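# Close both cupboard doors fully without slamming or tipping

## Task

Close both of the cupboard's doors completely. Slamming a door (open or closed) counts as failure, as does the robot falling over or being left leaning. A door counts as closed only if it stays shut without the robot holding it; at the end the robot must release it and back away.

## Robot and tools

Robot: a Hello Robot Stretch 4. It has an omni-wheel base, a mast with a lift, one arm that telescopes forward, a wrist with yaw, pitch and roll, and a two-finger gripper. It is about 1.6 m tall, and the base rim lies within 0.23 m of the base origin. There is only one arm, so every joint target goes in a single "joints" object.

Frames: the base frame has its origin on the floor under the base centre, with x ahead, y to the left and z up. hand_pose is reported in this frame. It is a point between the open fingertips, and the printed value may be slightly wrong. The odometry frame is the base frame as it was when the scene began. Heading is positive to the left and runs from -3.142 to 3.142.

execute_actions(actions, cameras): actions is a list holding either zero or one action. An empty list only reports state and images. An action contains "base", "joints" or both, and may add "pace" and "contact_limits". Alternatively it is just {"end_of_arm": "enable_torque"}, which turns back on any wrist or gripper motor that has cut out. All motions in an action start at the same moment.
- base: exactly one key, and it is a relative move measured from where the base last reported itself. translate_m is metres straight ahead, -2 to 2, forward positive. strafe_m is metres sideways, -2 to 2, left positive. rotate_rad is a turn in place in radians, -3.2 to 3.2, counter-clockwise (left) positive.
- joints: absolute targets keyed by name. lift_m 0 to 1.2 (tolerance 0.004). arm_m 0 to 0.55 (extension). wrist_yaw_rad -1.134 to 4.276: 0 faces forward, positive turns left, 3.14 is folded back, and above 3.4 the arm may get in the way. wrist_pitch_rad -1.117 to 4.259: 0 is level, 1.57 points down. wrist_roll_rad -1.117 to 4.259: 0 puts the fingers level, positive turns clockwise seen from behind. gripper_m -0.038 to 0.141 is the fingertip gap in metres, and values below 0 press the fingers together. A joint target outside its range is clipped and the result reports this. Any other out-of-range value or unknown key rejects the whole call. Joints you leave out may still be driving toward their earlier targets.
- pace: "slow", "default", "fast" or "max". Base speeds are 0.1/0.3/0.4/0.6 m/s and 1/2/3/4 rad/s in that order, and they are reduced when the lift is above 0.2. No action runs longer than 15 s.
- contact_limits: only {"arm_m": value}, from 0 (gentlest) to 0.75 (firmest), with 0.5 as the default. It sets how hard the arm may push before it stops.
- cameras: any of head_camera, head_left_camera, head_right_camera, wrist_camera or "all". Omitting it means all; [] means none. The "pictures" line lists the images in order. head_camera looks ahead and down, and you turn the base to aim it. The fisheye side cameras also show the base and the arm. wrist_camera looks along the fingers.

wait(seconds 0 to 10) gives the robot no new command and returns state and images. zoom_image(camera, region [x0,y0,x1,y1] pixels, at most 504x504) enlarges part of that camera's latest image. read_manual(section) only returns licence text. finished_scene(scene 1 or 2) ends the scene for good and reports success. Call it only once the doors stay shut on their own and the gripper has let go and moved away. Replying without any tool call ends all remaining scenes.

Result lines: joint_positions; hand_pose; base_odometry; turned_by_wheels against turned_by_imu (a difference above about 0.1 rad suggests a collision or slipping); base_tilt in degrees (forward/right positive, with an offset of up to about 1.5); lidar_m, 12 distances in 30-degree sectors starting straight ahead and going counter-clockwise (4th left, 7th behind, 10th right), where "-" means nothing seen or closer than 0.25 m; wrist_depth_mm, a 7x7 grid of median depths from 100 to 2000 mm. motor_effort is in percent with the peak in brackets, and for the wheels positive means turning right. base_status and joint_status can be: "done"; "off_target"; "contact_stop_at_<key>", meaning something blocked it and that part may go slack; "limit_stop_at_tilt", meaning a lean over 6 degrees, after which lift, arm and wheels go slack until it rights itself; "limit_stop_at_own_body", meaning it nearly hit itself, so move away; and "torque_fault", meaning a wrist or gripper motor went limp and needs enable_torque. on_its_own covers things you did not command, and "held at" there is a target, not a position. If any result reports a stop, the later calls in that same reply do not run.

Approach: at the start, unfold with lift_m 0.4 and wrist_yaw_rad 0 in one action. Find the cupboard with the head camera and lidar, then drive up next to each open door. Push each door closed gently with the gripper or arm, using a slow pace and a low arm contact limit such as 0.15 to 0.3 so the door is not slammed. A base strafe or rotation can sweep the door shut, but keep it slow. Check from the cameras that both doors are completely closed. Then open or raise the gripper, retract the arm and back away.

Avoid: slamming doors, hard pushes with the gripper held high (it can tip the robot), pressing the gripper with base or arm moves (this causes torque faults), tilting, and a raised wrist pitch combined with strong roll (self-collision).

Each tool is called as name(argument=value, ...), one argument or row to a line, values as JSON.

## Session

execute_actions(
  actions=[],
)

Scene clock: 0.00 s.
base_odometry: x=+0.000 y=+0.000 heading=+0.000 (m, m, rad; odometry frame)
turned_by_wheels: +0.000 (rad since the last result)
turned_by_imu: +0.000 (rad since the last result)
base_tilt: forward=-0.4 right=-0.5 (deg)
lidar_m: 2.86 1.88 1.67 2.42 2.20 1.06 1.05 1.20 1.23 1.26 1.44 2.31
base_status: not commanded
joint_positions: lift_m=+0.188 arm_m=-0.001 wrist_yaw_rad=+3.107 wrist_pitch_rad=+0.005 wrist_roll_rad=-0.007 gripper_m=+0.057
joint_status: not commanded
motor_effort: lift_m=+18 arm_m=+0 wrist_yaw_rad=+0 wrist_pitch_rad=-6 wrist_roll_rad=+1 gripper_m=-4 wheel_0=+0 wheel_1=+0 wheel_2=+0 (%)
hand_pose: x=-0.1157 y=+0.0973 z=+0.3649 quat_wxyz=(+0.017, -0.003, -0.004, +1.000) (m; base frame)
wrist_depth_mm: - 136 1366 1255 1255 1255 1756 / - 133 1499 1808 1863 1808 1708 / 107 137 245 1863 1863 1808 1756 / 133 147 - 1921 1808 1863 1756 / 1618 1863 - 1921 1808 1808 1708 / 1229 1229 214 1118 197 1182 1205 / 866 798 854 - 842 788 831
pictures: head_camera, head_left_camera, head_right_camera, wrist_camera
Images, in order (width x height): head_camera 420x560, head_left_camera 420x672, head_right_camera 420x672, wrist_camera 616x392.

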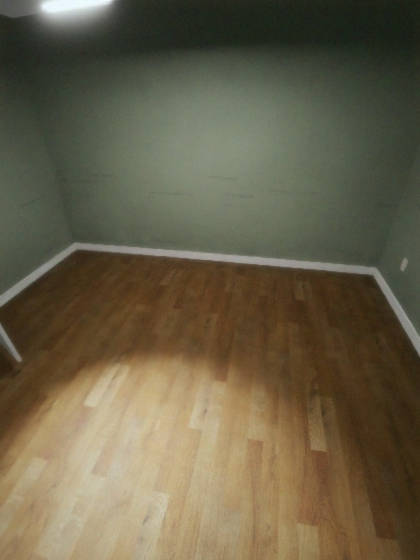

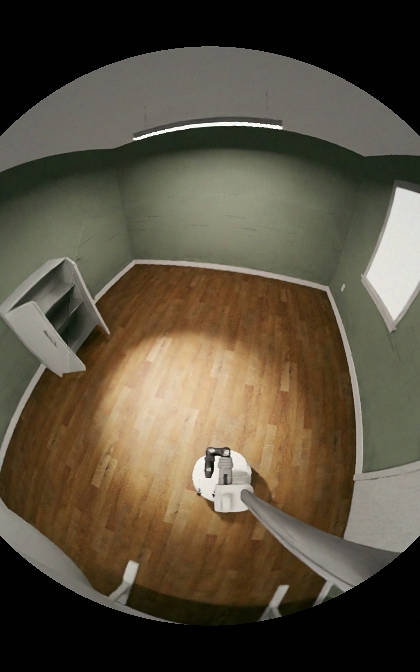

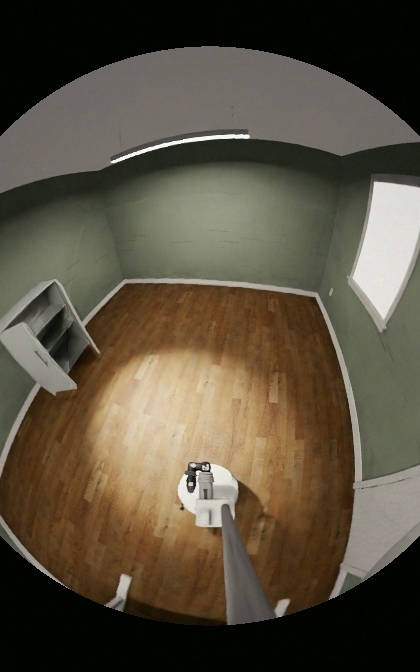

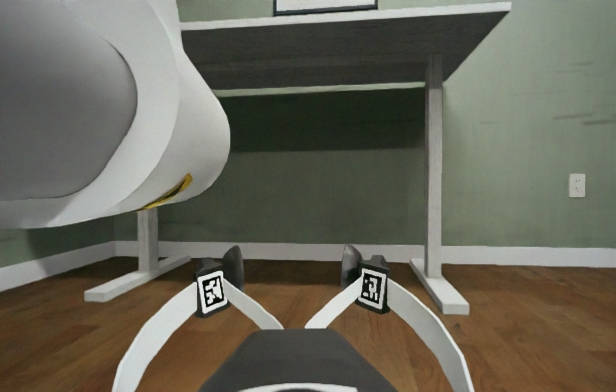

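execute_actions(
  actions=[
    {"base":{"translate_m":1.0},"pace":"max","joints":{"gripper_m":0.0}},
  ],
  cameras=[],
)

execute_actions(
  actions=[
    {"base":{"rotate_rad":1.45},"pace":"fast","joints":{"lift_m":0.45,"wrist_yaw_rad":0}},
  ],
)

Scene clock: 3.37 s.
base_odometry: x=+1.000 y=+0.000 heading=+0.000 (m, m, rad; odometry frame)
turned_by_wheels: +0.000 (rad since the last result)
turned_by_imu: -0.004 (rad since the last result)
base_tilt: forward=-0.3 right=-0.5 (deg)
lidar_m: 1.90 2.18 1.39 1.33 2.51 2.06 2.57 1.75 1.48 1.47 1.68 1.89
base_status: done
joint_positions: lift_m=+0.188 arm_m=-0.001 wrist_yaw_rad=+3.107 wrist_pitch_rad=+0.005 wrist_roll_rad=-0.007 gripper_m=+0.000
joint_status: all done
motor_effort: lift_m=+18(18) arm_m=+0(0) wrist_yaw_rad=-1(1) wrist_pitch_rad=-6(6) wrist_roll_rad=+1(0) gripper_m=-7(6) wheel_0=-1(7) wheel_1=-1(9) wheel_2=+1(15) (%)
hand_pose: x=-0.1157 y=+0.0973 z=+0.3649 quat_wxyz=(+0.017, -0.003, -0.004, +1.000) (m; base frame)
wrist_depth_mm: - 136 - - - - - / - 133 - - - - - / 107 138 245 - - - - / 133 147 - - - - - / 1808 - - - - - - / 1229 1229 186 193 1008 1205 1182 / 854 798 854 - 798 831 842
pictures: none
No camera images: the call's "cameras" was empty. Leave "cameras" out to get every camera's image.

Scene clock: 5.70 s.
base_odometry: x=+1.000 y=+0.000 heading=+1.450 (m, m, rad; odometry frame)
turned_by_wheels: +1.450 (rad since the last result)
turned_by_imu: +1.467 (rad since the last result)
base_tilt: forward=-0.3 right=-0.5 (deg)
lidar_m: 1.35 1.53 2.10 2.02 1.92 1.52 1.49 1.58 1.93 1.88 2.04 2.27
base_status: done
joint_positions: lift_m=+0.450 arm_m=-0.001 wrist_yaw_rad=+0.000 wrist_pitch_rad=+0.005 wrist_roll_rad=-0.007 gripper_m=+0.000
joint_status: all done
motor_effort: lift_m=+20(22) arm_m=+0(0) wrist_yaw_rad=-2(8) wrist_pitch_rad=-8(3) wrist_roll_rad=+1(1) gripper_m=-5(5) wheel_0=+0(6) wheel_1=+1(8) wheel_2=+1(10) (%)
hand_pose: x=+0.4581 y=-0.0873 z=+0.6265 quat_wxyz=(+1.000, -0.004, +0.003, +0.000) (m; base frame)
wrist_depth_mm: - - - 1983 1863 1921 1863 / - - - 1756 1921 1863 1921 / - - - 1921 1921 1921 1921 / - - - 1499 1921 1921 1921 / - - - 1229 - 1921 1921 / 1921 1756 186 193 1537 1921 1863 / 1366 1281 1336 - 1255 1308 1336
pictures: head_camera, head_left_camera, head_right_camera, wrist_camera
Images, in order (width x height): head_camera 420x560, head_left_camera 420x672, head_right_camera 420x672, wrist_camera 616x392.

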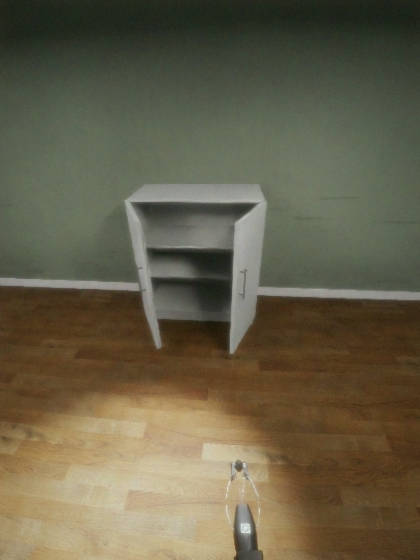

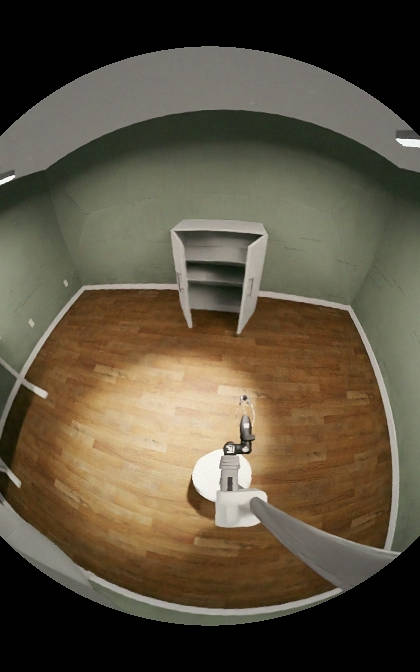

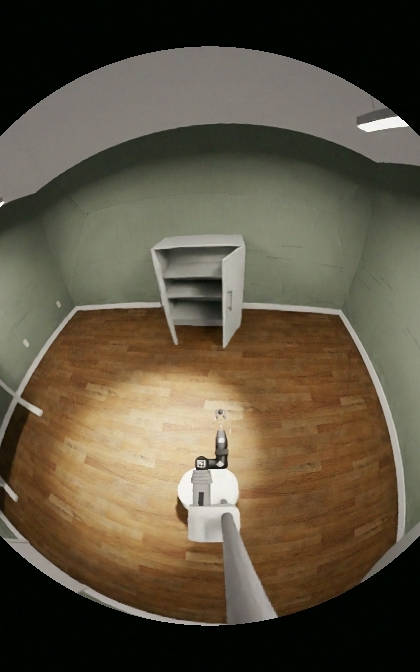

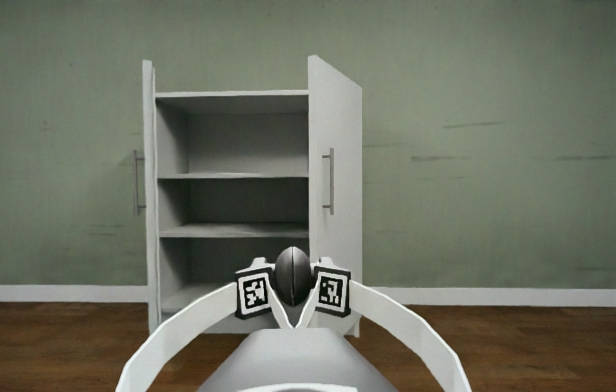

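execute_actions(
  actions=[
    {"base":{"rotate_rad":-0.05},"pace":"fast","joints":{"lift_m":0.11}},
  ],
  cameras=[],
)

execute_actions(
  actions=[
    {"base":{"strafe_m":-0.14},"pace":"fast"},
  ],
  cameras=[],
)

execute_actions(
  actions=[
    {"base":{"translate_m":0.65},"pace":"fast","joints":{"arm_m":0.25}},
  ],
)

Scene clock: 8.30 s.
base_odometry: x=+1.000 y=+0.000 heading=+1.400 (m, m, rad; odometry frame)
turned_by_wheels: -0.050 (rad since the last result)
turned_by_imu: -0.051 (rad since the last result)
base_tilt: forward=-0.3 right=-0.5 (deg)
lidar_m: 1.37 1.46 2.90 2.01 2.03 1.54 1.47 1.56 1.95 1.89 2.02 2.29
base_status: done
joint_positions: lift_m=+0.110 arm_m=-0.001 wrist_yaw_rad=+0.000 wrist_pitch_rad=+0.005 wrist_roll_rad=-0.007 gripper_m=+0.000
joint_status: all done
motor_effort: lift_m=+16(19) arm_m=+0(0) wrist_yaw_rad=+0(2) wrist_pitch_rad=-6(5) wrist_roll_rad=+1(1) gripper_m=-5(3) wheel_0=-1(7) wheel_1=-2(6) wheel_2=-1(5) (%)
hand_pose: x=+0.4581 y=-0.0874 z=+0.2869 quat_wxyz=(+1.000, -0.004, +0.003, +0.000) (m; base frame)
wrist_depth_mm: 1921 1661 1756 1430 1921 1921 1921 / 1983 1576 1921 1430 1921 1921 1921 / - 1808 1921 1430 - - - / - 1921 1921 1464 - - - / 1756 1576 1537 1229 1708 1708 1661 / 976 976 186 194 831 960 960 / 691 647 683 - 640 676 676
pictures: none
No camera images: the call's "cameras" was empty. Leave "cameras" out to get every camera's image.

Scene clock: 9.77 s.
base_odometry: x=+1.138 y=-0.024 heading=+1.400 (m, m, rad; odometry frame)
turned_by_wheels: +0.000 (rad since the last result)
turned_by_imu: +0.000 (rad since the last result)
base_tilt: forward=-0.3 right=-0.4 (deg)
lidar_m: 1.38 1.51 3.03 2.18 2.03 1.56 1.49 1.56 1.77 1.75 1.83 2.28
base_status: done
joint_positions: lift_m=+0.110 arm_m=-0.001 wrist_yaw_rad=+0.000 wrist_pitch_rad=+0.005 wrist_roll_rad=-0.007 gripper_m=+0.000
joint_status: not commanded
motor_effort: lift_m=+16(16) arm_m=+0(0) wrist_yaw_rad=-1(1) wrist_pitch_rad=-9(6) wrist_roll_rad=+1(1) gripper_m=-4(5) wheel_0=-1(17) wheel_1=+2(12) wheel_2=+0(1) (%)
hand_pose: x=+0.4581 y=-0.0874 z=+0.2869 quat_wxyz=(+1.000, -0.004, +0.003, +0.000) (m; base frame)
wrist_depth_mm: 1863 1661 1661 1921 1921 1921 1921 / 1921 1708 1661 1921 1863 1921 1921 / 1983 1708 1921 1921 - - - / - 1863 1921 - - - - / 1756 1576 1499 1336 1708 1661 1661 / 991 991 186 194 831 960 976 / 691 640 683 - 640 676 668
pictures: none
No camera images: the call's "cameras" was empty. Leave "cameras" out to get every camera's image.

Scene clock: 12.67 s.
base_odometry: x=+1.249 y=+0.617 heading=+1.400 (m, m, rad; odometry frame)
turned_by_wheels: +0.000 (rad since the last result)
turned_by_imu: -0.003 (rad since the last result)
base_tilt: forward=-0.3 right=-0.5 (deg)
lidar_m: 0.71 0.93 2.35 2.17 2.30 2.23 2.15 2.27 1.84 1.78 1.87 1.62
base_status: done
joint_positions: lift_m=+0.110 arm_m=+0.249 wrist_yaw_rad=+0.000 wrist_pitch_rad=+0.005 wrist_roll_rad=-0.007 gripper_m=+0.000
joint_status: all done
motor_effort: lift_m=+16(16) arm_m=+8(9) wrist_yaw_rad=-1(0) wrist_pitch_rad=-6(7) wrist_roll_rad=+1(1) gripper_m=-5(5) wheel_0=+0(8) wheel_1=+1(6) wheel_2=+0(10) (%)
hand_pose: x=+0.7079 y=-0.0874 z=+0.2869 quat_wxyz=(+1.000, -0.004, +0.003, +0.000) (m; base frame)
wrist_depth_mm: 778 262 353 544 1078 1060 1078 / 1060 260 353 544 1078 1078 1098 / 788 263 355 549 1078 1098 1098 / 1060 262 355 549 1098 1098 1098 / 976 264 342 449 1078 1098 1118 / 691 254 186 194 820 960 960 / 676 243 325 - 640 668 668
pictures: head_camera, head_left_camera, head_right_camera, wrist_camera
Images, in order (width x height): head_camera 420x560, head_left_camera 420x672, head_right_camera 420x672, wrist_camera 616x392.

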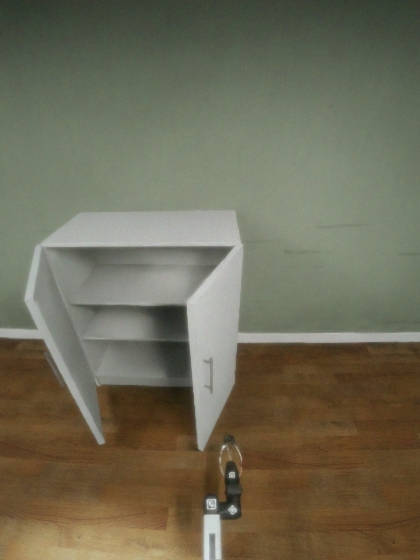

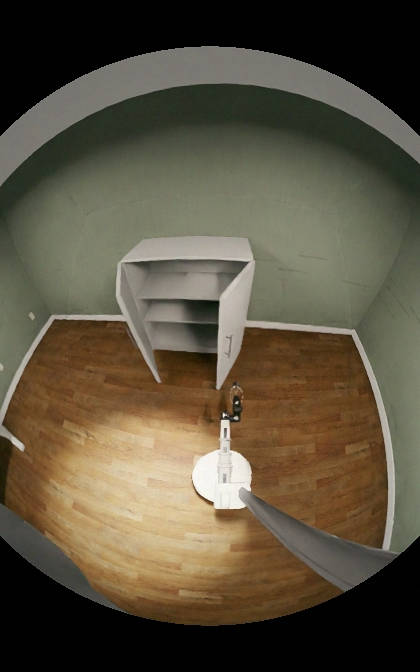

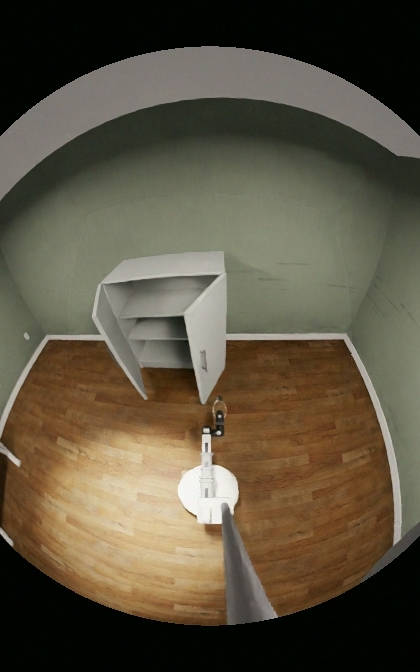

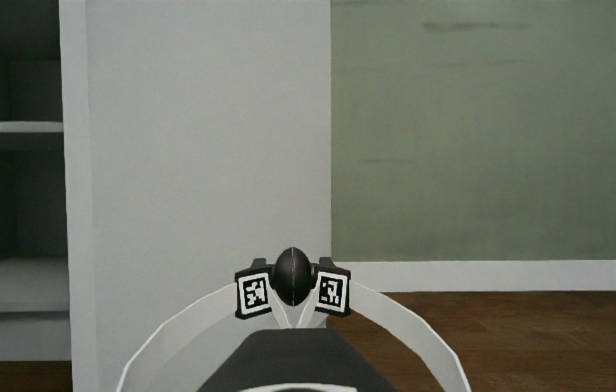

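execute_actions(
  actions=[
    {"base":{"strafe_m":0.26},"pace":"slow","joints":{"arm_m":0.40}},
  ],
  cameras=["head_camera","head_right_camera"],
)

Scene clock: 16.53 s.
base_odometry: x=+0.992 y=+0.661 heading=+1.400 (m, m, rad; odometry frame)
turned_by_wheels: +0.000 (rad since the last result)
turned_by_imu: -0.001 (rad since the last result)
base_tilt: forward=-0.3 right=-0.5 (deg)
lidar_m: 0.84 0.81 2.37 1.93 2.03 2.22 2.13 2.21 2.11 2.04 2.17 1.04
base_status: done
joint_positions: lift_m=+0.110 arm_m=+0.398 wrist_yaw_rad=+0.000 wrist_pitch_rad=+0.005 wrist_roll_rad=-0.007 gripper_m=+0.000
joint_status: all done
motor_effort: lift_m=+16(16) arm_m=+9(10) wrist_yaw_rad=+1(14) wrist_pitch_rad=-5(6) wrist_roll_rad=+1(2) gripper_m=-4(4) wheel_0=-3(8) wheel_1=+1(8) wheel_2=-1(3) (%)
hand_pose: x=+0.8578 y=-0.0876 z=+0.2869 quat_wxyz=(+1.000, -0.004, +0.003, +0.000) (m; base frame)
wrist_depth_mm: 778 842 229 253 314 413 960 / 831 917 230 254 317 418 960 / 750 809 234 256 320 424 960 / 820 931 236 257 319 427 976 / 820 946 238 244 324 430 976 / 634 627 186 191 294 433 946 / 559 544 559 - 317 459 668
pictures: head_camera, head_right_camera
Images, in order (width x height): head_camera 420x560, head_right_camera 420x672.

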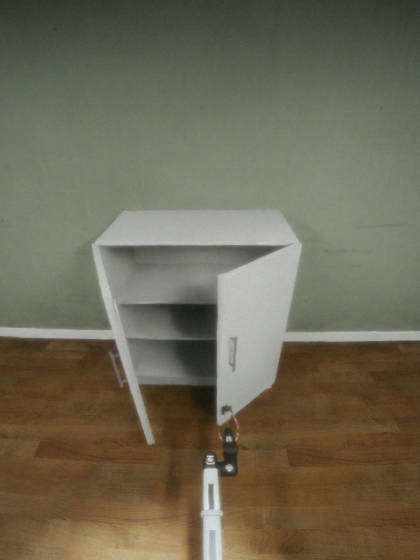

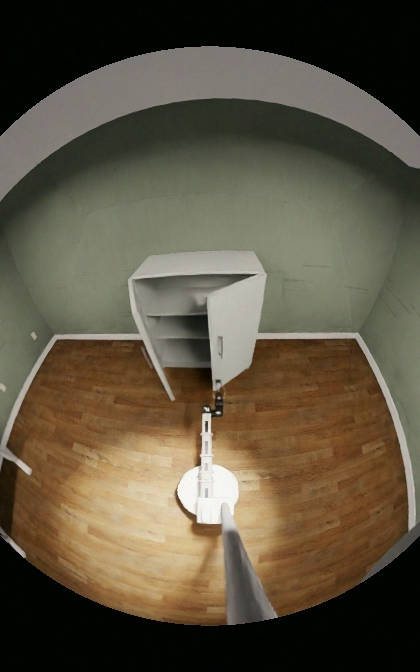

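execute_actions(
  actions=[
    {"base":{"translate_m":0.19},"pace":"slow"},
  ],
  cameras=["head_camera","wrist_camera"],
)

Scene clock: 19.77 s.
base_odometry: x=+1.025 y=+0.848 heading=+1.400 (m, m, rad; odometry frame)
turned_by_wheels: +0.000 (rad since the last result)
turned_by_imu: -0.001 (rad since the last result)
base_tilt: forward=-0.3 right=-0.5 (deg)
lidar_m: 0.79 0.61 2.13 1.94 1.97 2.38 2.33 2.46 2.11 2.05 1.89 0.92
base_status: done
joint_positions: lift_m=+0.110 arm_m=+0.398 wrist_yaw_rad=+0.000 wrist_pitch_rad=+0.005 wrist_roll_rad=-0.007 gripper_m=+0.000
joint_status: not commanded
motor_effort: lift_m=+16(16) arm_m=+9(9) wrist_yaw_rad=-1(2) wrist_pitch_rad=-6(7) wrist_roll_rad=+1(0) gripper_m=-8(4) wheel_0=+2(3) wheel_1=+1(3) wheel_2=-1(6) (%)
hand_pose: x=+0.8578 y=-0.0875 z=+0.2869 quat_wxyz=(+1.000, -0.004, +0.003, +0.000) (m; base frame)
wrist_depth_mm: 741 211 223 236 251 267 285 / 384 212 224 237 253 270 287 / 715 213 225 239 254 272 287 / 750 215 227 240 256 273 291 / 750 216 227 236 258 274 293 / 634 216 186 194 253 278 296 / 439 214 227 - 259 279 297
pictures: head_camera, wrist_camera
Images, in order (width x height): head_camera 420x560, wrist_camera 616x392.

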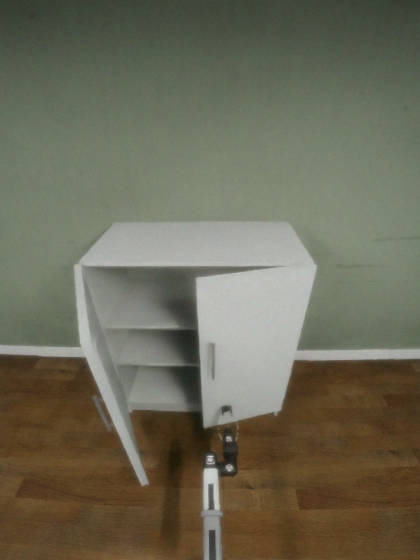

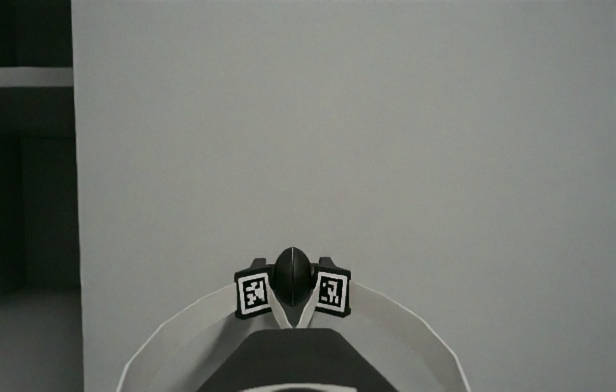

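About 0.065 m left.

execute_actions(
  actions=[
    {"joints":{"arm_m":0.475},"pace":"slow","contact_limits":{"arm_m":0.15}},
  ],
  cameras=["head_camera"],
)

Scene clock: 21.87 s.
base_odometry: x=+1.025 y=+0.848 heading=+1.400 (m, m, rad; odometry frame)
turned_by_wheels: +0.000 (rad since the last result)
turned_by_imu: +0.000 (rad since the last result)
base_tilt: forward=-0.3 right=-0.5 (deg)
lidar_m: 0.90 0.60 2.09 1.96 2.01 2.41 2.34 2.45 2.11 2.03 1.92 0.96
base_status: not commanded
joint_positions: lift_m=+0.110 arm_m=+0.473 wrist_yaw_rad=+0.000 wrist_pitch_rad=+0.005 wrist_roll_rad=-0.007 gripper_m=+0.000
joint_status: all done
motor_effort: lift_m=+16(15) arm_m=+9(9) wrist_yaw_rad=+0(0) wrist_pitch_rad=-4(5) wrist_roll_rad=+1(1) gripper_m=-5(4) wheel_0=+2(2) wheel_1=+1(1) wheel_2=+0(0) (%)
contact_limits: arm_m 0.15
hand_pose: x=+0.9328 y=-0.0875 z=+0.2869 quat_wxyz=(+1.000, -0.004, +0.003, +0.000) (m; base frame)
wrist_depth_mm: 668 236 236 236 237 237 237 / 343 237 237 238 238 238 239 / 676 239 239 240 240 240 241 / 683 240 241 241 242 242 242 / 683 242 242 242 244 244 245 / 634 243 186 194 245 246 246 / 442 245 246 - 247 247 248
pictures: head_camera
Images, in order (width x height): head_camera 420x560.

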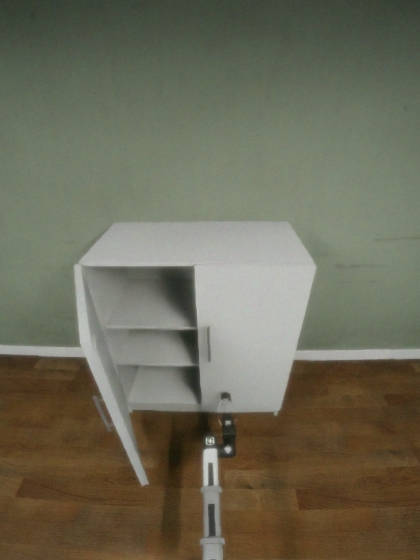

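execute_actions(
  actions=[
    {"joints":{"arm_m":0.488},"pace":"slow","contact_limits":{"arm_m":0.15}},
  ],
  cameras=[],
)

execute_actions(
  actions=[
    {"joints":{"arm_m":0.0},"base":{"translate_m":-0.04},"pace":"max"},
  ],
  cameras=["head_camera"],
)

Scene clock: 22.93 s.
base_odometry: x=+1.025 y=+0.848 heading=+1.399 (m, m, rad; odometry frame)
turned_by_wheels: +0.000 (rad since the last result)
turned_by_imu: -0.001 (rad since the last result)
base_tilt: forward=-0.4 right=-0.5 (deg)
lidar_m: 0.91 0.62 2.10 1.94 2.00 2.39 2.29 2.47 2.12 2.04 1.92 0.97
base_status: not commanded
joint_positions: lift_m=+0.110 arm_m=+0.484 wrist_yaw_rad=-0.007 wrist_pitch_rad=+0.004 wrist_roll_rad=-0.007 gripper_m=+0.000
joint_status: arm_m contact_stop (moved +0.011 of +0.015)
on_its_own: arm_m is slack since a contact_stop; wrist_yaw_rad is at rest, and its effort (+20) is outside its rest range (-13 to +13)
motor_effort: lift_m=+16(16) arm_m=+0(15) wrist_yaw_rad=+20(21) wrist_pitch_rad=-4(5) wrist_roll_rad=+1(1) gripper_m=+0(4) wheel_0=+2(2) wheel_1=+1(1) wheel_2=-6(6) (%)
contact_limits: arm_m 0.15
hand_pose: x=+0.9429 y=-0.0895 z=+0.2872 quat_wxyz=(+1.000, -0.004, +0.002, -0.004) (m; base frame)
wrist_depth_mm: 647 226 227 228 229 229 229 / 343 227 228 229 229 230 231 / 661 229 229 230 231 232 233 / 661 229 231 232 232 234 235 / 668 232 232 233 235 236 236 / 634 233 189 192 188 236 237 / 439 235 236 - 238 238 239
pictures: none
No camera images: the call's "cameras" was empty. Leave "cameras" out to get every camera's image.

not run: a stop came earlier in this reply.

execute_actions(
  actions=[
    {"joints":{"arm_m":0.0},"base":{"translate_m":-0.05},"pace":"max"},
  ],
  cameras=[],
)

execute_actions(
  actions=[
    {"base":{"strafe_m":0.56},"pace":"max"},
  ],
  cameras=["head_camera","wrist_camera"],
)

Scene clock: 25.03 s.
base_odometry: x=+1.016 y=+0.799 heading=+1.399 (m, m, rad; odometry frame)
turned_by_wheels: +0.000 (rad since the last result)
turned_by_imu: +0.000 (rad since the last result)
base_tilt: forward=-0.3 right=-0.5 (deg)
lidar_m: 0.94 0.66 2.19 1.93 2.00 2.35 2.28 2.40 2.12 2.05 2.00 0.99
base_status: done
joint_positions: lift_m=+0.110 arm_m=+0.001 wrist_yaw_rad=+0.000 wrist_pitch_rad=+0.005 wrist_roll_rad=-0.007 gripper_m=+0.000
joint_status: all done
motor_effort: lift_m=+16(16) arm_m=-8(10) wrist_yaw_rad=+0(20) wrist_pitch_rad=-5(7) wrist_roll_rad=+1(2) gripper_m=-4(4) wheel_0=+1(5) wheel_1=+1(8) wheel_2=+0(12) (%)
hand_pose: x=+0.4608 y=-0.0875 z=+0.2868 quat_wxyz=(+1.000, -0.004, +0.003, +0.000) (m; base frame)
wrist_depth_mm: 809 891 788 741 741 1205 1205 / 842 1160 1060 741 750 1205 1205 / 798 1098 788 750 750 1205 1229 / 831 1182 1182 759 759 1229 1205 / 842 1098 854 750 759 1205 1229 / 809 820 186 194 759 946 960 / 691 640 676 - 640 668 668
pictures: none
No camera images: the call's "cameras" was empty. Leave "cameras" out to get every camera's image.

Scene clock: 27.37 s.
base_odometry: x=+0.464 y=+0.894 heading=+1.399 (m, m, rad; odometry frame)
turned_by_wheels: +0.000 (rad since the last result)
turned_by_imu: +0.000 (rad since the last result)
base_tilt: forward=-0.3 right=-0.4 (deg)
lidar_m: 0.75 1.56 2.19 1.35 1.42 2.00 2.24 2.39 2.67 2.61 2.05 0.62
base_status: done
joint_positions: lift_m=+0.110 arm_m=+0.001 wrist_yaw_rad=+0.000 wrist_pitch_rad=+0.005 wrist_roll_rad=-0.007 gripper_m=+0.000
joint_status: not commanded
motor_effort: lift_m=+17(17) arm_m=-8(8) wrist_yaw_rad=+0(0) wrist_pitch_rad=-8(6) wrist_roll_rad=+1(1) gripper_m=-7(7) wheel_0=+1(12) wheel_1=-1(12) wheel_2=-1(1) (%)
hand_pose: x=+0.4609 y=-0.0874 z=+0.2868 quat_wxyz=(+1.000, -0.004, +0.003, +0.000) (m; base frame)
wrist_depth_mm: 1205 1182 1205 621 427 768 768 / 1205 1205 1229 627 430 768 778 / 1229 1229 1229 634 433 778 778 / 1229 1229 1229 634 433 778 788 / 1229 1255 1229 535 439 788 788 / 991 976 186 194 402 820 842 / 691 640 683 - 427 634 668
pictures: head_camera, wrist_camera
Images, in order (width x height): head_camera 420x560, wrist_camera 616x392.

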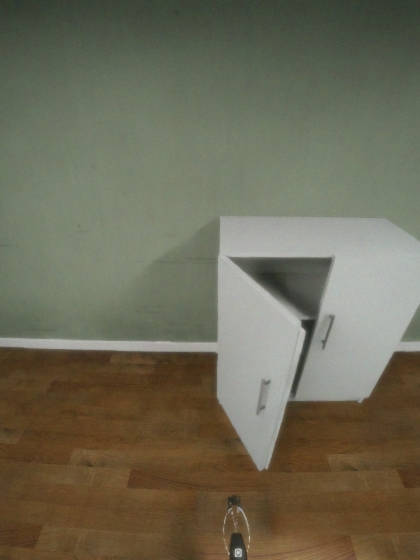

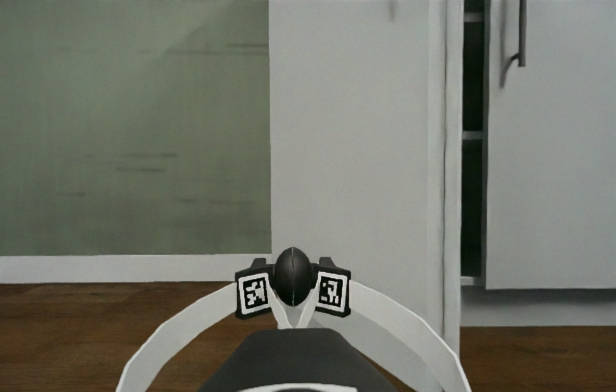

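execute_actions(
  actions=[
    {"joints":{"arm_m":0.2},"pace":"fast"},
  ],
  cameras=[],
)

execute_actions(
  actions=[
    {"base":{"strafe_m":-0.25},"joints":{"arm_m":0.4},"pace":"slow"},
  ],
  cameras=["head_camera"],
)

Scene clock: 28.97 s.
base_odometry: x=+0.464 y=+0.894 heading=+1.399 (m, m, rad; odometry frame)
turned_by_wheels: +0.000 (rad since the last result)
turned_by_imu: +0.000 (rad since the last result)
base_tilt: forward=-0.3 right=-0.5 (deg)
lidar_m: 0.73 1.55 2.13 1.38 1.37 2.02 2.23 2.37 2.67 2.60 2.00 0.63
base_status: not commanded
joint_positions: lift_m=+0.110 arm_m=+0.199 wrist_yaw_rad=+0.000 wrist_pitch_rad=+0.005 wrist_roll_rad=-0.007 gripper_m=+0.000
joint_status: all done
motor_effort: lift_m=+17(17) arm_m=+8(11) wrist_yaw_rad=-2(0) wrist_pitch_rad=-8(6) wrist_roll_rad=+1(1) gripper_m=-4(4) wheel_0=+1(1) wheel_1=-1(1) wheel_2=-1(0) (%)
hand_pose: x=+0.6579 y=-0.0874 z=+0.2868 quat_wxyz=(+1.000, -0.004, +0.003, +0.000) (m; base frame)
wrist_depth_mm: 1008 1025 1008 452 310 237 201 / 1025 1042 1025 452 314 239 202 / 1025 1025 1042 455 314 240 202 / 1025 1042 1025 462 317 240 202 / 1042 1025 1042 389 319 241 204 / 960 976 186 194 282 243 205 / 683 640 676 - 309 236 206
pictures: none
No camera images: the call's "cameras" was empty. Leave "cameras" out to get every camera's image.

Scene clock: 32.60 s.
base_odometry: x=+0.711 y=+0.852 heading=+1.400 (m, m, rad; odometry frame)
turned_by_wheels: +0.000 (rad since the last result)
turned_by_imu: +0.000 (rad since the last result)
base_tilt: forward=-0.3 right=-0.5 (deg)
lidar_m: 0.80 1.55 2.18 1.66 1.64 2.29 2.26 2.38 2.44 2.34 2.01 0.85
base_status: done
joint_positions: lift_m=+0.110 arm_m=+0.398 wrist_yaw_rad=+0.000 wrist_pitch_rad=+0.005 wrist_roll_rad=-0.007 gripper_m=+0.000
joint_status: all done
motor_effort: lift_m=+17(17) arm_m=+9(12) wrist_yaw_rad=-2(12) wrist_pitch_rad=-6(5) wrist_roll_rad=+2(1) gripper_m=-4(4) wheel_0=+3(6) wheel_1=-1(4) wheel_2=+1(2) (%)
hand_pose: x=+0.8579 y=-0.0873 z=+0.2868 quat_wxyz=(+1.000, -0.004, +0.003, +0.000) (m; base frame)
wrist_depth_mm: 347 297 262 234 210 191 373 / 351 301 264 236 211 195 375 / 355 304 266 236 213 196 377 / 359 307 268 238 214 198 382 / 362 310 271 229 216 199 384 / 368 312 186 194 208 199 387 / 370 306 281 - 215 198 387
pictures: head_camera
Images, in order (width x height): head_camera 420x560.

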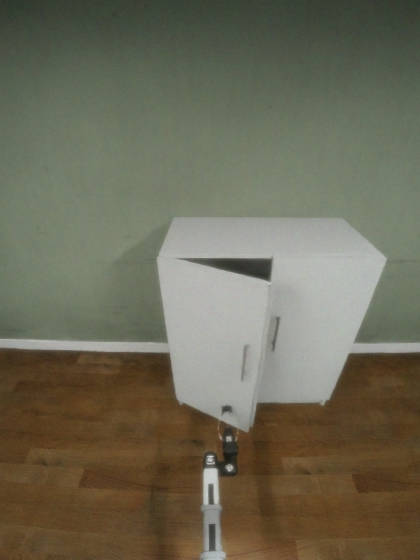

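execute_actions(
  actions=[
    {"joints":{"arm_m":0.543},"pace":"slow","contact_limits":{"arm_m":0.15}},
  ],
  cameras=["head_camera"],
)

execute_actions(
  actions=[
    {"joints":{"arm_m":0.2},"base":{"translate_m":-0.2},"pace":"max"},
  ],
  cameras=["head_camera","wrist_camera"],
)

Scene clock: 35.00 s.
base_odometry: x=+0.711 y=+0.851 heading=+1.399 (m, m, rad; odometry frame)
turned_by_wheels: +0.000 (rad since the last result)
turned_by_imu: +0.000 (rad since the last result)
base_tilt: forward=-0.3 right=-0.5 (deg)
lidar_m: 0.94 1.54 2.20 1.68 1.66 2.30 2.25 2.38 2.44 2.36 1.99 1.00
base_status: not commanded
joint_positions: lift_m=+0.110 arm_m=+0.528 wrist_yaw_rad=-0.008 wrist_pitch_rad=+0.004 wrist_roll_rad=-0.007 gripper_m=+0.000
joint_status: arm_m contact_stop (moved +0.129 of +0.145)
on_its_own: arm_m is slack since a contact_stop (your +0.543 is given up); wrist_yaw_rad is at rest, and its effort (+22) is outside its rest range (-13 to +13)
motor_effort: lift_m=+17(17) arm_m=+0(19) wrist_yaw_rad=+22(32) wrist_pitch_rad=-6(5) wrist_roll_rad=+1(1) gripper_m=-2(5) wheel_0=+5(5) wheel_1=+2(2) wheel_2=-9(9) (%)
contact_limits: arm_m 0.15
hand_pose: x=+0.9865 y=-0.0897 z=+0.2871 quat_wxyz=(+1.000, -0.004, +0.002, -0.004) (m; base frame)
wrist_depth_mm: 236 234 230 228 224 222 220 / 238 236 231 229 226 224 222 / 240 237 234 231 228 224 223 / 241 239 236 233 229 226 224 / 243 240 236 232 230 227 226 / 246 241 189 191 230 229 229 / 247 243 240 - 233 229 229
pictures: head_camera
Images, in order (width x height): head_camera 420x560.

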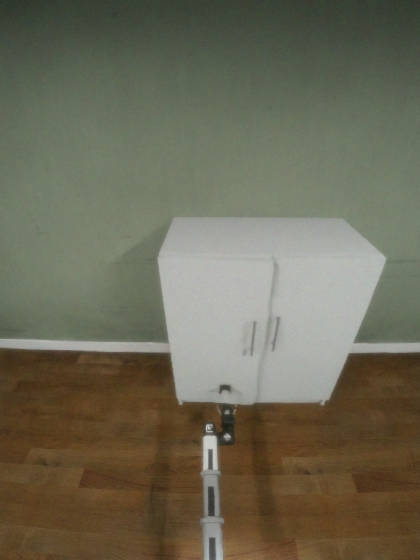

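not run: a stop came earlier in this reply.

zoom_image(
  camera="head_camera",
  region=[230,240,320,360],
)

Region (230, 240, 320, 360) of head_camera's 420x560 image, scaled by 4.200, with more detail than that image has; it fills the left 378 columns of this view, and the rest is white.

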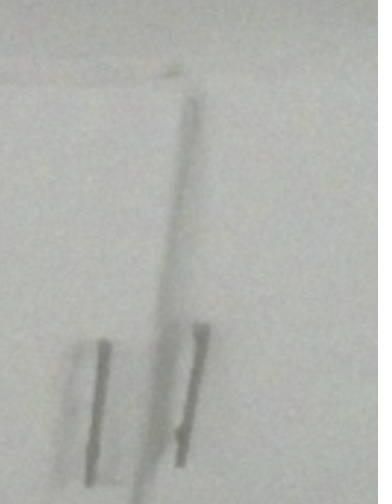

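execute_actions(
  actions=[
    {"joints":{"arm_m":0.33,"gripper_m":0.05},"pace":"fast"},
  ],
  cameras=[],
)

execute_actions(
  actions=[
    {"joints":{"lift_m":0.34},"base":{"strafe_m":-0.21},"pace":"fast"},
  ],
  cameras=["head_camera","wrist_camera"],
)

Scene clock: 39.53 s.
base_odometry: x=+0.711 y=+0.852 heading=+1.400 (m, m, rad; odometry frame)
turned_by_wheels: +0.000 (rad since the last result)
turned_by_imu: +0.000 (rad since the last result)
base_tilt: forward=-0.3 right=-0.5 (deg)
lidar_m: 0.95 1.54 2.17 1.62 1.64 2.32 2.24 2.38 2.43 2.35 1.99 1.01
base_status: not commanded
joint_positions: lift_m=+0.110 arm_m=+0.331 wrist_yaw_rad=+0.000 wrist_pitch_rad=+0.005 wrist_roll_rad=-0.007 gripper_m=+0.050
joint_status: all done
motor_effort: lift_m=+17(17) arm_m=-8(11) wrist_yaw_rad=+0(20) wrist_pitch_rad=-5(6) wrist_roll_rad=+1(1) gripper_m=-4(5) wheel_0=+3(5) wheel_1=+1(2) wheel_2=-1(9) (%)
hand_pose: x=+0.7909 y=-0.0874 z=+0.2867 quat_wxyz=(+1.000, -0.004, +0.003, +0.000) (m; base frame)
wrist_depth_mm: 891 427 421 415 410 439 439 / 891 430 424 418 413 439 442 / 891 436 427 418 415 442 445 / 904 436 430 424 418 449 449 / 917 439 433 427 418 455 452 / 904 442 195 430 202 452 452 / 640 445 442 - 424 452 455
pictures: none
No camera images: the call's "cameras" was empty. Leave "cameras" out to get every camera's image.

Scene clock: 41.17 s.
base_odometry: x=+0.918 y=+0.816 heading=+1.400 (m, m, rad; odometry frame)
turned_by_wheels: +0.000 (rad since the last result)
turned_by_imu: +0.000 (rad since the last result)
base_tilt: forward=-0.3 right=-0.5 (deg)
lidar_m: 0.94 1.01 2.20 1.81 1.89 2.34 2.26 2.39 2.18 2.14 1.99 1.01
base_status: done
joint_positions: lift_m=+0.340 arm_m=+0.331 wrist_yaw_rad=+0.000 wrist_pitch_rad=+0.005 wrist_roll_rad=-0.007 gripper_m=+0.050
joint_status: all done
motor_effort: lift_m=+20(22) arm_m=-8(8) wrist_yaw_rad=-1(1) wrist_pitch_rad=-5(4) wrist_roll_rad=+0(1) gripper_m=-2(4) wheel_0=+0(12) wheel_1=+1(10) wheel_2=+0(0) (%)
hand_pose: x=+0.7909 y=-0.0874 z=+0.5165 quat_wxyz=(+1.000, -0.004, +0.003, +0.000) (m; base frame)
wrist_depth_mm: 413 402 397 424 427 427 427 / 415 407 399 430 430 433 430 / 418 410 402 430 433 436 433 / 418 413 407 436 436 436 436 / 421 415 410 439 439 442 439 / 424 421 195 439 201 442 442 / 430 421 415 - 445 445 445
pictures: head_camera, wrist_camera
Images, in order (width x height): head_camera 420x560, wrist_camera 616x392.

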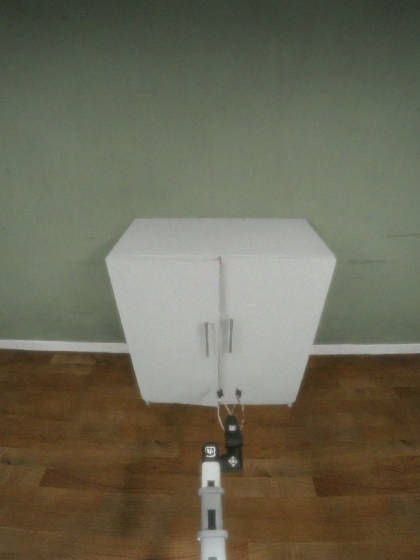

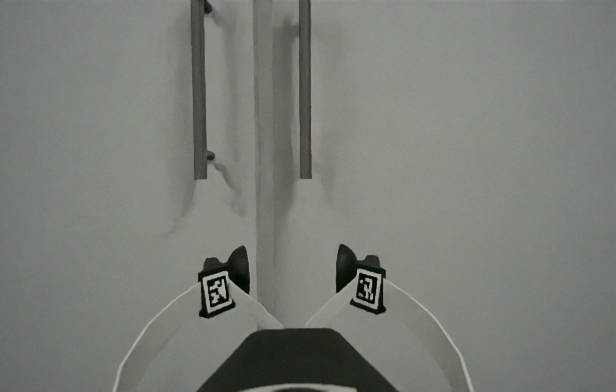

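execute_actions(
  actions=[
    {"joints":{"lift_m":0.45,"gripper_m":0.035,"arm_m":0.5},"base":{"strafe_m":-0.006},"contact_limits":{"arm_m":0.2}},
  ],
  cameras=["head_camera","wrist_camera"],
)

Scene clock: 42.90 s.
base_odometry: x=+0.924 y=+0.815 heading=+1.400 (m, m, rad; odometry frame)
turned_by_wheels: +0.000 (rad since the last result)
turned_by_imu: +0.000 (rad since the last result)
base_tilt: forward=-0.3 right=-0.5 (deg)
lidar_m: 0.95 1.02 2.20 1.87 1.89 2.32 2.25 2.42 2.21 2.14 1.98 1.02
base_status: done
joint_positions: lift_m=+0.450 arm_m=+0.498 wrist_yaw_rad=+0.000 wrist_pitch_rad=+0.005 wrist_roll_rad=-0.007 gripper_m=+0.035
joint_status: all done
motor_effort: lift_m=+20(21) arm_m=+9(10) wrist_yaw_rad=-1(1) wrist_pitch_rad=-6(7) wrist_roll_rad=+1(2) gripper_m=-4(4) wheel_0=-2(7) wheel_1=+2(7) wheel_2=+0(0) (%)
contact_limits: arm_m 0.2
hand_pose: x=+0.9579 y=-0.0874 z=+0.6265 quat_wxyz=(+1.000, -0.004, +0.003, +0.000) (m; base frame)
wrist_depth_mm: 240 236 236 265 265 266 266 / 243 236 236 266 266 267 267 / 244 239 238 268 268 270 270 / 246 241 239 271 271 271 271 / 248 243 241 272 272 272 272 / 249 244 195 236 195 274 274 / 251 245 244 - 277 277 277
pictures: head_camera, wrist_camera
Images, in order (width x height): head_camera 420x560, wrist_camera 616x392.

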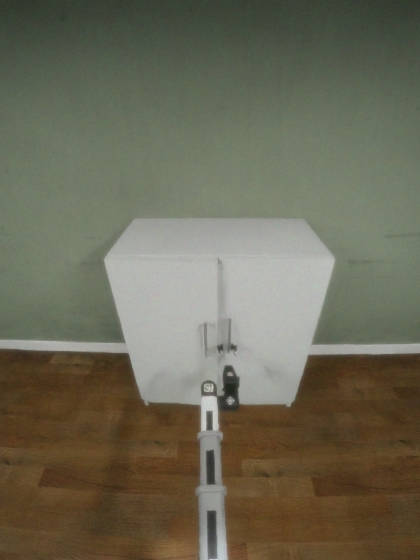

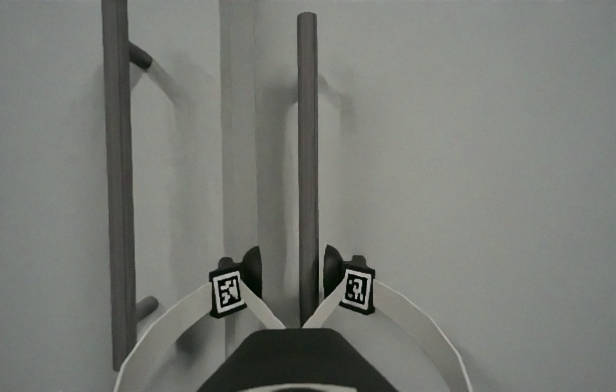

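execute_actions(
  actions=[
    {"joints":{"gripper_m":-0.015,"arm_m":0.515},"base":{"strafe_m":-0.01},"contact_limits":{"arm_m":0.2}},
  ],
  cameras=["wrist_camera"],
)

execute_actions(
  actions=[
    {"joints":{"arm_m":0.42},"pace":"slow","contact_limits":{"arm_m":0.3}},
  ],
  cameras=["head_camera","wrist_camera"],
)

Scene clock: 44.30 s.
base_odometry: x=+0.933 y=+0.813 heading=+1.400 (m, m, rad; odometry frame)
turned_by_wheels: +0.000 (rad since the last result)
turned_by_imu: +0.000 (rad since the last result)
base_tilt: forward=-0.3 right=-0.4 (deg)
lidar_m: 0.90 1.00 2.21 1.84 1.89 2.34 2.26 2.41 2.19 2.13 2.00 1.00
base_status: done
joint_positions: lift_m=+0.450 arm_m=+0.514 wrist_yaw_rad=+0.001 wrist_pitch_rad=+0.005 wrist_roll_rad=-0.007 gripper_m=-0.014
joint_status: all done
motor_effort: lift_m=+20(21) arm_m=+7(9) wrist_yaw_rad=-4(3) wrist_pitch_rad=-6(4) wrist_roll_rad=+1(1) gripper_m=-17(14) wheel_0=+1(6) wheel_1=+0(6) wheel_2=+0(0) (%)
contact_limits: arm_m 0.2
hand_pose: x=+0.9733 y=-0.0872 z=+0.6265 quat_wxyz=(+1.000, -0.004, +0.003, +0.000) (m; base frame)
wrist_depth_mm: 223 219 242 250 250 250 250 / 225 222 244 250 251 252 252 / 228 222 245 253 252 253 254 / 228 224 247 254 254 254 256 / 230 226 232 218 256 257 257 / 232 226 186 204 185 258 259 / 234 196 227 - 260 259 260
pictures: wrist_camera
Images, in order (width x height): wrist_camera 616x392.

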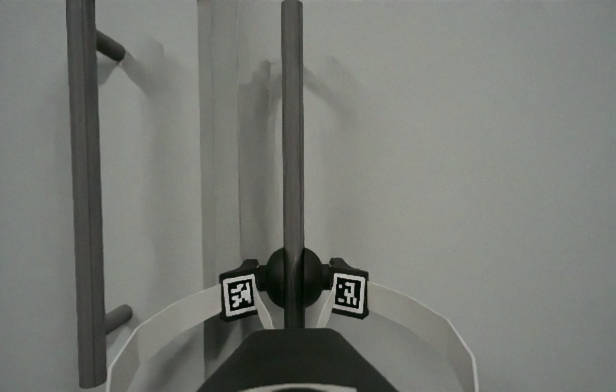

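Scene clock: 46.53 s.
base_odometry: x=+0.933 y=+0.813 heading=+1.400 (m, m, rad; odometry frame)
turned_by_wheels: +0.000 (rad since the last result)
turned_by_imu: +0.000 (rad since the last result)
base_tilt: forward=-0.3 right=-0.5 (deg)
lidar_m: 0.92 1.01 2.19 1.85 1.91 2.35 2.25 2.39 2.18 2.11 2.00 0.99
base_status: not commanded
joint_positions: lift_m=+0.450 arm_m=+0.422 wrist_yaw_rad=+0.000 wrist_pitch_rad=+0.005 wrist_roll_rad=-0.007 gripper_m=-0.015
joint_status: all done
motor_effort: lift_m=+20(21) arm_m=-9(12) wrist_yaw_rad=-1(4) wrist_pitch_rad=-6(5) wrist_roll_rad=+1(1) gripper_m=-10(16) wheel_0=+1(1) wheel_1=+0(0) wheel_2=+0(0) (%)
contact_limits: arm_m 0.3
hand_pose: x=+0.8809 y=-0.0875 z=+0.6265 quat_wxyz=(+1.000, -0.004, +0.003, +0.000) (m; base frame)
wrist_depth_mm: 317 312 310 340 340 340 342 / 319 314 310 342 342 343 342 / 322 315 314 345 345 345 345 / 322 319 315 345 345 347 347 / 325 322 317 347 349 349 349 / 329 322 186 193 349 349 353 / 330 324 320 - 353 353 355
pictures: head_camera, wrist_camera
Images, in order (width x height): head_camera 420x560, wrist_camera 616x392.

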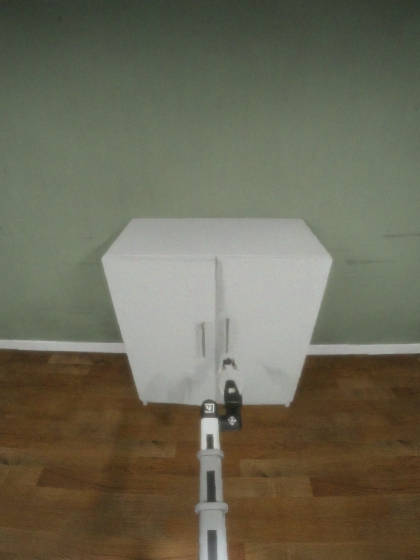

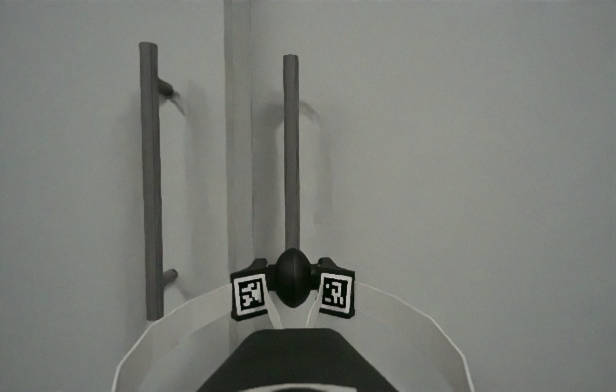

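Slipped; grip deeper and harder.

execute_actions(
  actions=[
    {"joints":{"gripper_m":0.028,"arm_m":0.45}},
  ],
  cameras=[],
)

execute_actions(
  actions=[
    {"joints":{"arm_m":0.52},"contact_limits":{"arm_m":0.2}},
  ],
  cameras=["wrist_camera"],
)

execute_actions(
  actions=[
    {"joints":{"gripper_m":-0.038,"arm_m":0.532},"contact_limits":{"arm_m":0.2}},
  ],
  cameras=["wrist_camera"],
)

execute_actions(
  actions=[
    {"joints":{"arm_m":0.45},"pace":"slow","contact_limits":{"arm_m":0.4}},
  ],
  cameras=["head_camera","wrist_camera"],
)

Scene clock: 47.90 s.
base_odometry: x=+0.933 y=+0.813 heading=+1.400 (m, m, rad; odometry frame)
turned_by_wheels: +0.000 (rad since the last result)
turned_by_imu: +0.000 (rad since the last result)
base_tilt: forward=-0.3 right=-0.5 (deg)
lidar_m: 0.91 1.05 2.19 1.87 1.89 2.32 2.27 2.39 2.18 2.12 1.97 1.01
base_status: not commanded
joint_positions: lift_m=+0.450 arm_m=+0.448 wrist_yaw_rad=+0.000 wrist_pitch_rad=+0.005 wrist_roll_rad=-0.007 gripper_m=+0.028
joint_status: all done
motor_effort: lift_m=+20(20) arm_m=+9(9) wrist_yaw_rad=+0(0) wrist_pitch_rad=-5(5) wrist_roll_rad=+1(1) gripper_m=-3(13) wheel_0=+1(1) wheel_1=+0(0) wheel_2=+0(0) (%)
hand_pose: x=+0.9079 y=-0.0874 z=+0.6265 quat_wxyz=(+1.000, -0.004, +0.003, +0.000) (m; base frame)
wrist_depth_mm: 290 285 285 312 314 312 315 / 293 287 287 314 317 315 317 / 293 289 287 317 317 317 317 / 296 290 289 320 319 320 322 / 298 291 289 320 322 322 322 / 300 293 196 218 324 325 327 / 301 297 294 - 325 327 327
pictures: none
No camera images: the call's "cameras" was empty. Leave "cameras" out to get every camera's image.

Scene clock: 49.03 s.
base_odometry: x=+0.933 y=+0.813 heading=+1.400 (m, m, rad; odometry frame)
turned_by_wheels: +0.000 (rad since the last result)
turned_by_imu: +0.000 (rad since the last result)
base_tilt: forward=-0.3 right=-0.5 (deg)
lidar_m: 0.92 1.05 2.21 1.84 1.88 2.31 2.26 2.41 2.20 2.10 1.98 0.98
base_status: not commanded
joint_positions: lift_m=+0.450 arm_m=+0.518 wrist_yaw_rad=+0.000 wrist_pitch_rad=+0.005 wrist_roll_rad=-0.007 gripper_m=+0.028
joint_status: all done
motor_effort: lift_m=+20(20) arm_m=+9(9) wrist_yaw_rad=-1(0) wrist_pitch_rad=-7(6) wrist_roll_rad=+1(1) gripper_m=-5(4) wheel_0=+1(1) wheel_1=+0(0) wheel_2=+0(0) (%)
contact_limits: arm_m 0.2
hand_pose: x=+0.9779 y=-0.0874 z=+0.6265 quat_wxyz=(+1.000, -0.004, +0.003, +0.000) (m; base frame)
wrist_depth_mm: 219 215 237 245 245 246 246 / 220 216 239 247 247 247 248 / 222 218 241 248 248 249 250 / 224 220 243 250 251 250 251 / 225 221 224 252 252 253 253 / 227 222 197 214 253 254 254 / 229 223 223 - 255 256 256
pictures: wrist_camera
Images, in order (width x height): wrist_camera 616x392.

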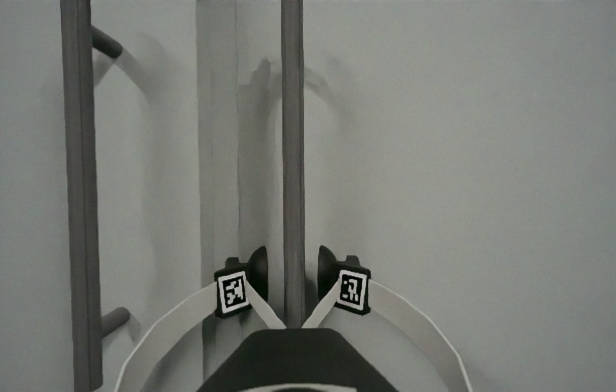

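Scene clock: 50.40 s.
base_odometry: x=+0.933 y=+0.813 heading=+1.400 (m, m, rad; odometry frame)
turned_by_wheels: +0.000 (rad since the last result)
turned_by_imu: +0.000 (rad since the last result)
base_tilt: forward=-0.3 right=-0.5 (deg)
lidar_m: 0.90 1.02 2.19 1.89 1.90 2.34 2.27 2.38 2.22 2.14 1.99 1.00
base_status: not commanded
joint_positions: lift_m=+0.450 arm_m=+0.531 wrist_yaw_rad=-0.001 wrist_pitch_rad=+0.005 wrist_roll_rad=-0.007 gripper_m=-0.038
joint_status: all done
motor_effort: lift_m=+21(20) arm_m=+5(16) wrist_yaw_rad=+2(13) wrist_pitch_rad=-9(6) wrist_roll_rad=+1(2) gripper_m=-17(17) wheel_0=+1(1) wheel_1=+0(0) wheel_2=+0(3) (%)
contact_limits: arm_m 0.2
hand_pose: x=+0.9904 y=-0.0877 z=+0.6265 quat_wxyz=(+1.000, -0.004, +0.003, +0.000) (m; base frame)
wrist_depth_mm: 182 194 217 226 228 229 230 / 198 196 219 228 229 230 232 / 200 197 220 229 230 232 234 / 201 198 222 231 232 233 236 / 202 200 224 231 234 236 236 / 204 201 183 198 181 236 238 / 205 202 208 - 237 238 240
pictures: wrist_camera
Images, in order (width x height): wrist_camera 616x392.

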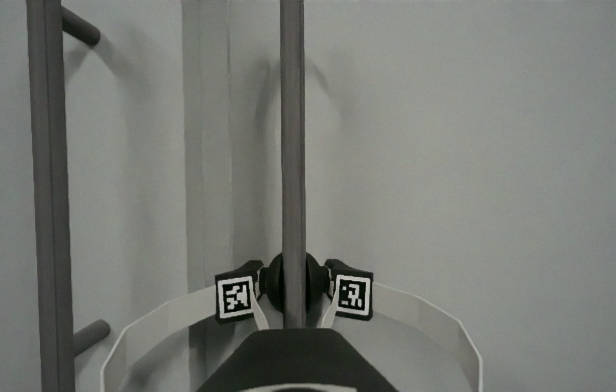

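Scene clock: 52.50 s.
base_odometry: x=+0.934 y=+0.813 heading=+1.398 (m, m, rad; odometry frame)
turned_by_wheels: -0.002 (rad since the last result)
turned_by_imu: -0.002 (rad since the last result)
base_tilt: forward=-0.4 right=-0.5 (deg)
lidar_m: 0.85 0.99 2.17 1.87 1.88 2.32 2.26 2.40 2.19 2.11 1.98 0.95
base_status: not commanded
joint_positions: lift_m=+0.450 arm_m=+0.452 wrist_yaw_rad=-0.009 wrist_pitch_rad=+0.005 wrist_roll_rad=-0.007 gripper_m=-0.037
joint_status: all done
on_its_own: wrist_yaw_rad is at rest, and its effort (+25) is outside its rest range (-13 to +13)
motor_effort: lift_m=+21(21) arm_m=-10(10) wrist_yaw_rad=+25(25) wrist_pitch_rad=-5(8) wrist_roll_rad=+1(1) gripper_m=-20(20) wheel_0=-9(10) wheel_1=-5(5) wheel_2=-5(5) (%)
contact_limits: arm_m 0.4
hand_pose: x=+0.9104 y=-0.0900 z=+0.6265 quat_wxyz=(+1.000, -0.004, +0.003, -0.005) (m; base frame)
wrist_depth_mm: 218 215 220 224 242 257 273 / 221 216 221 225 244 259 274 / 222 216 223 226 245 262 277 / 224 218 224 228 247 264 279 / 226 220 224 208 248 265 282 / 229 222 183 198 182 267 285 / 231 220 243 - 253 267 286
pictures: head_camera, wrist_camera
Images, in order (width x height): head_camera 420x560, wrist_camera 616x392.

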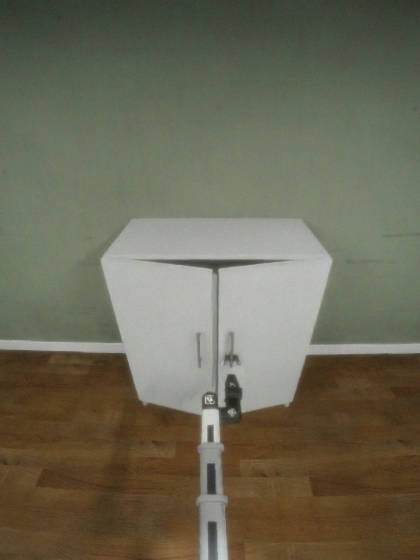

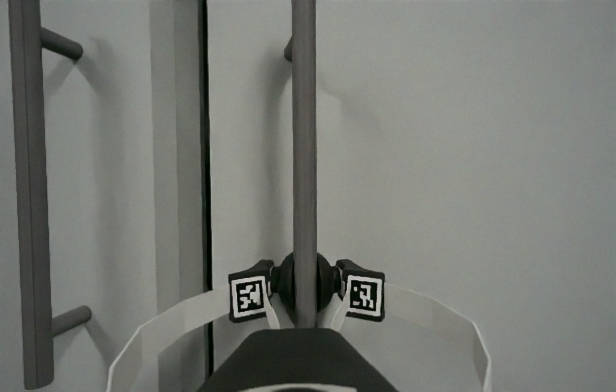

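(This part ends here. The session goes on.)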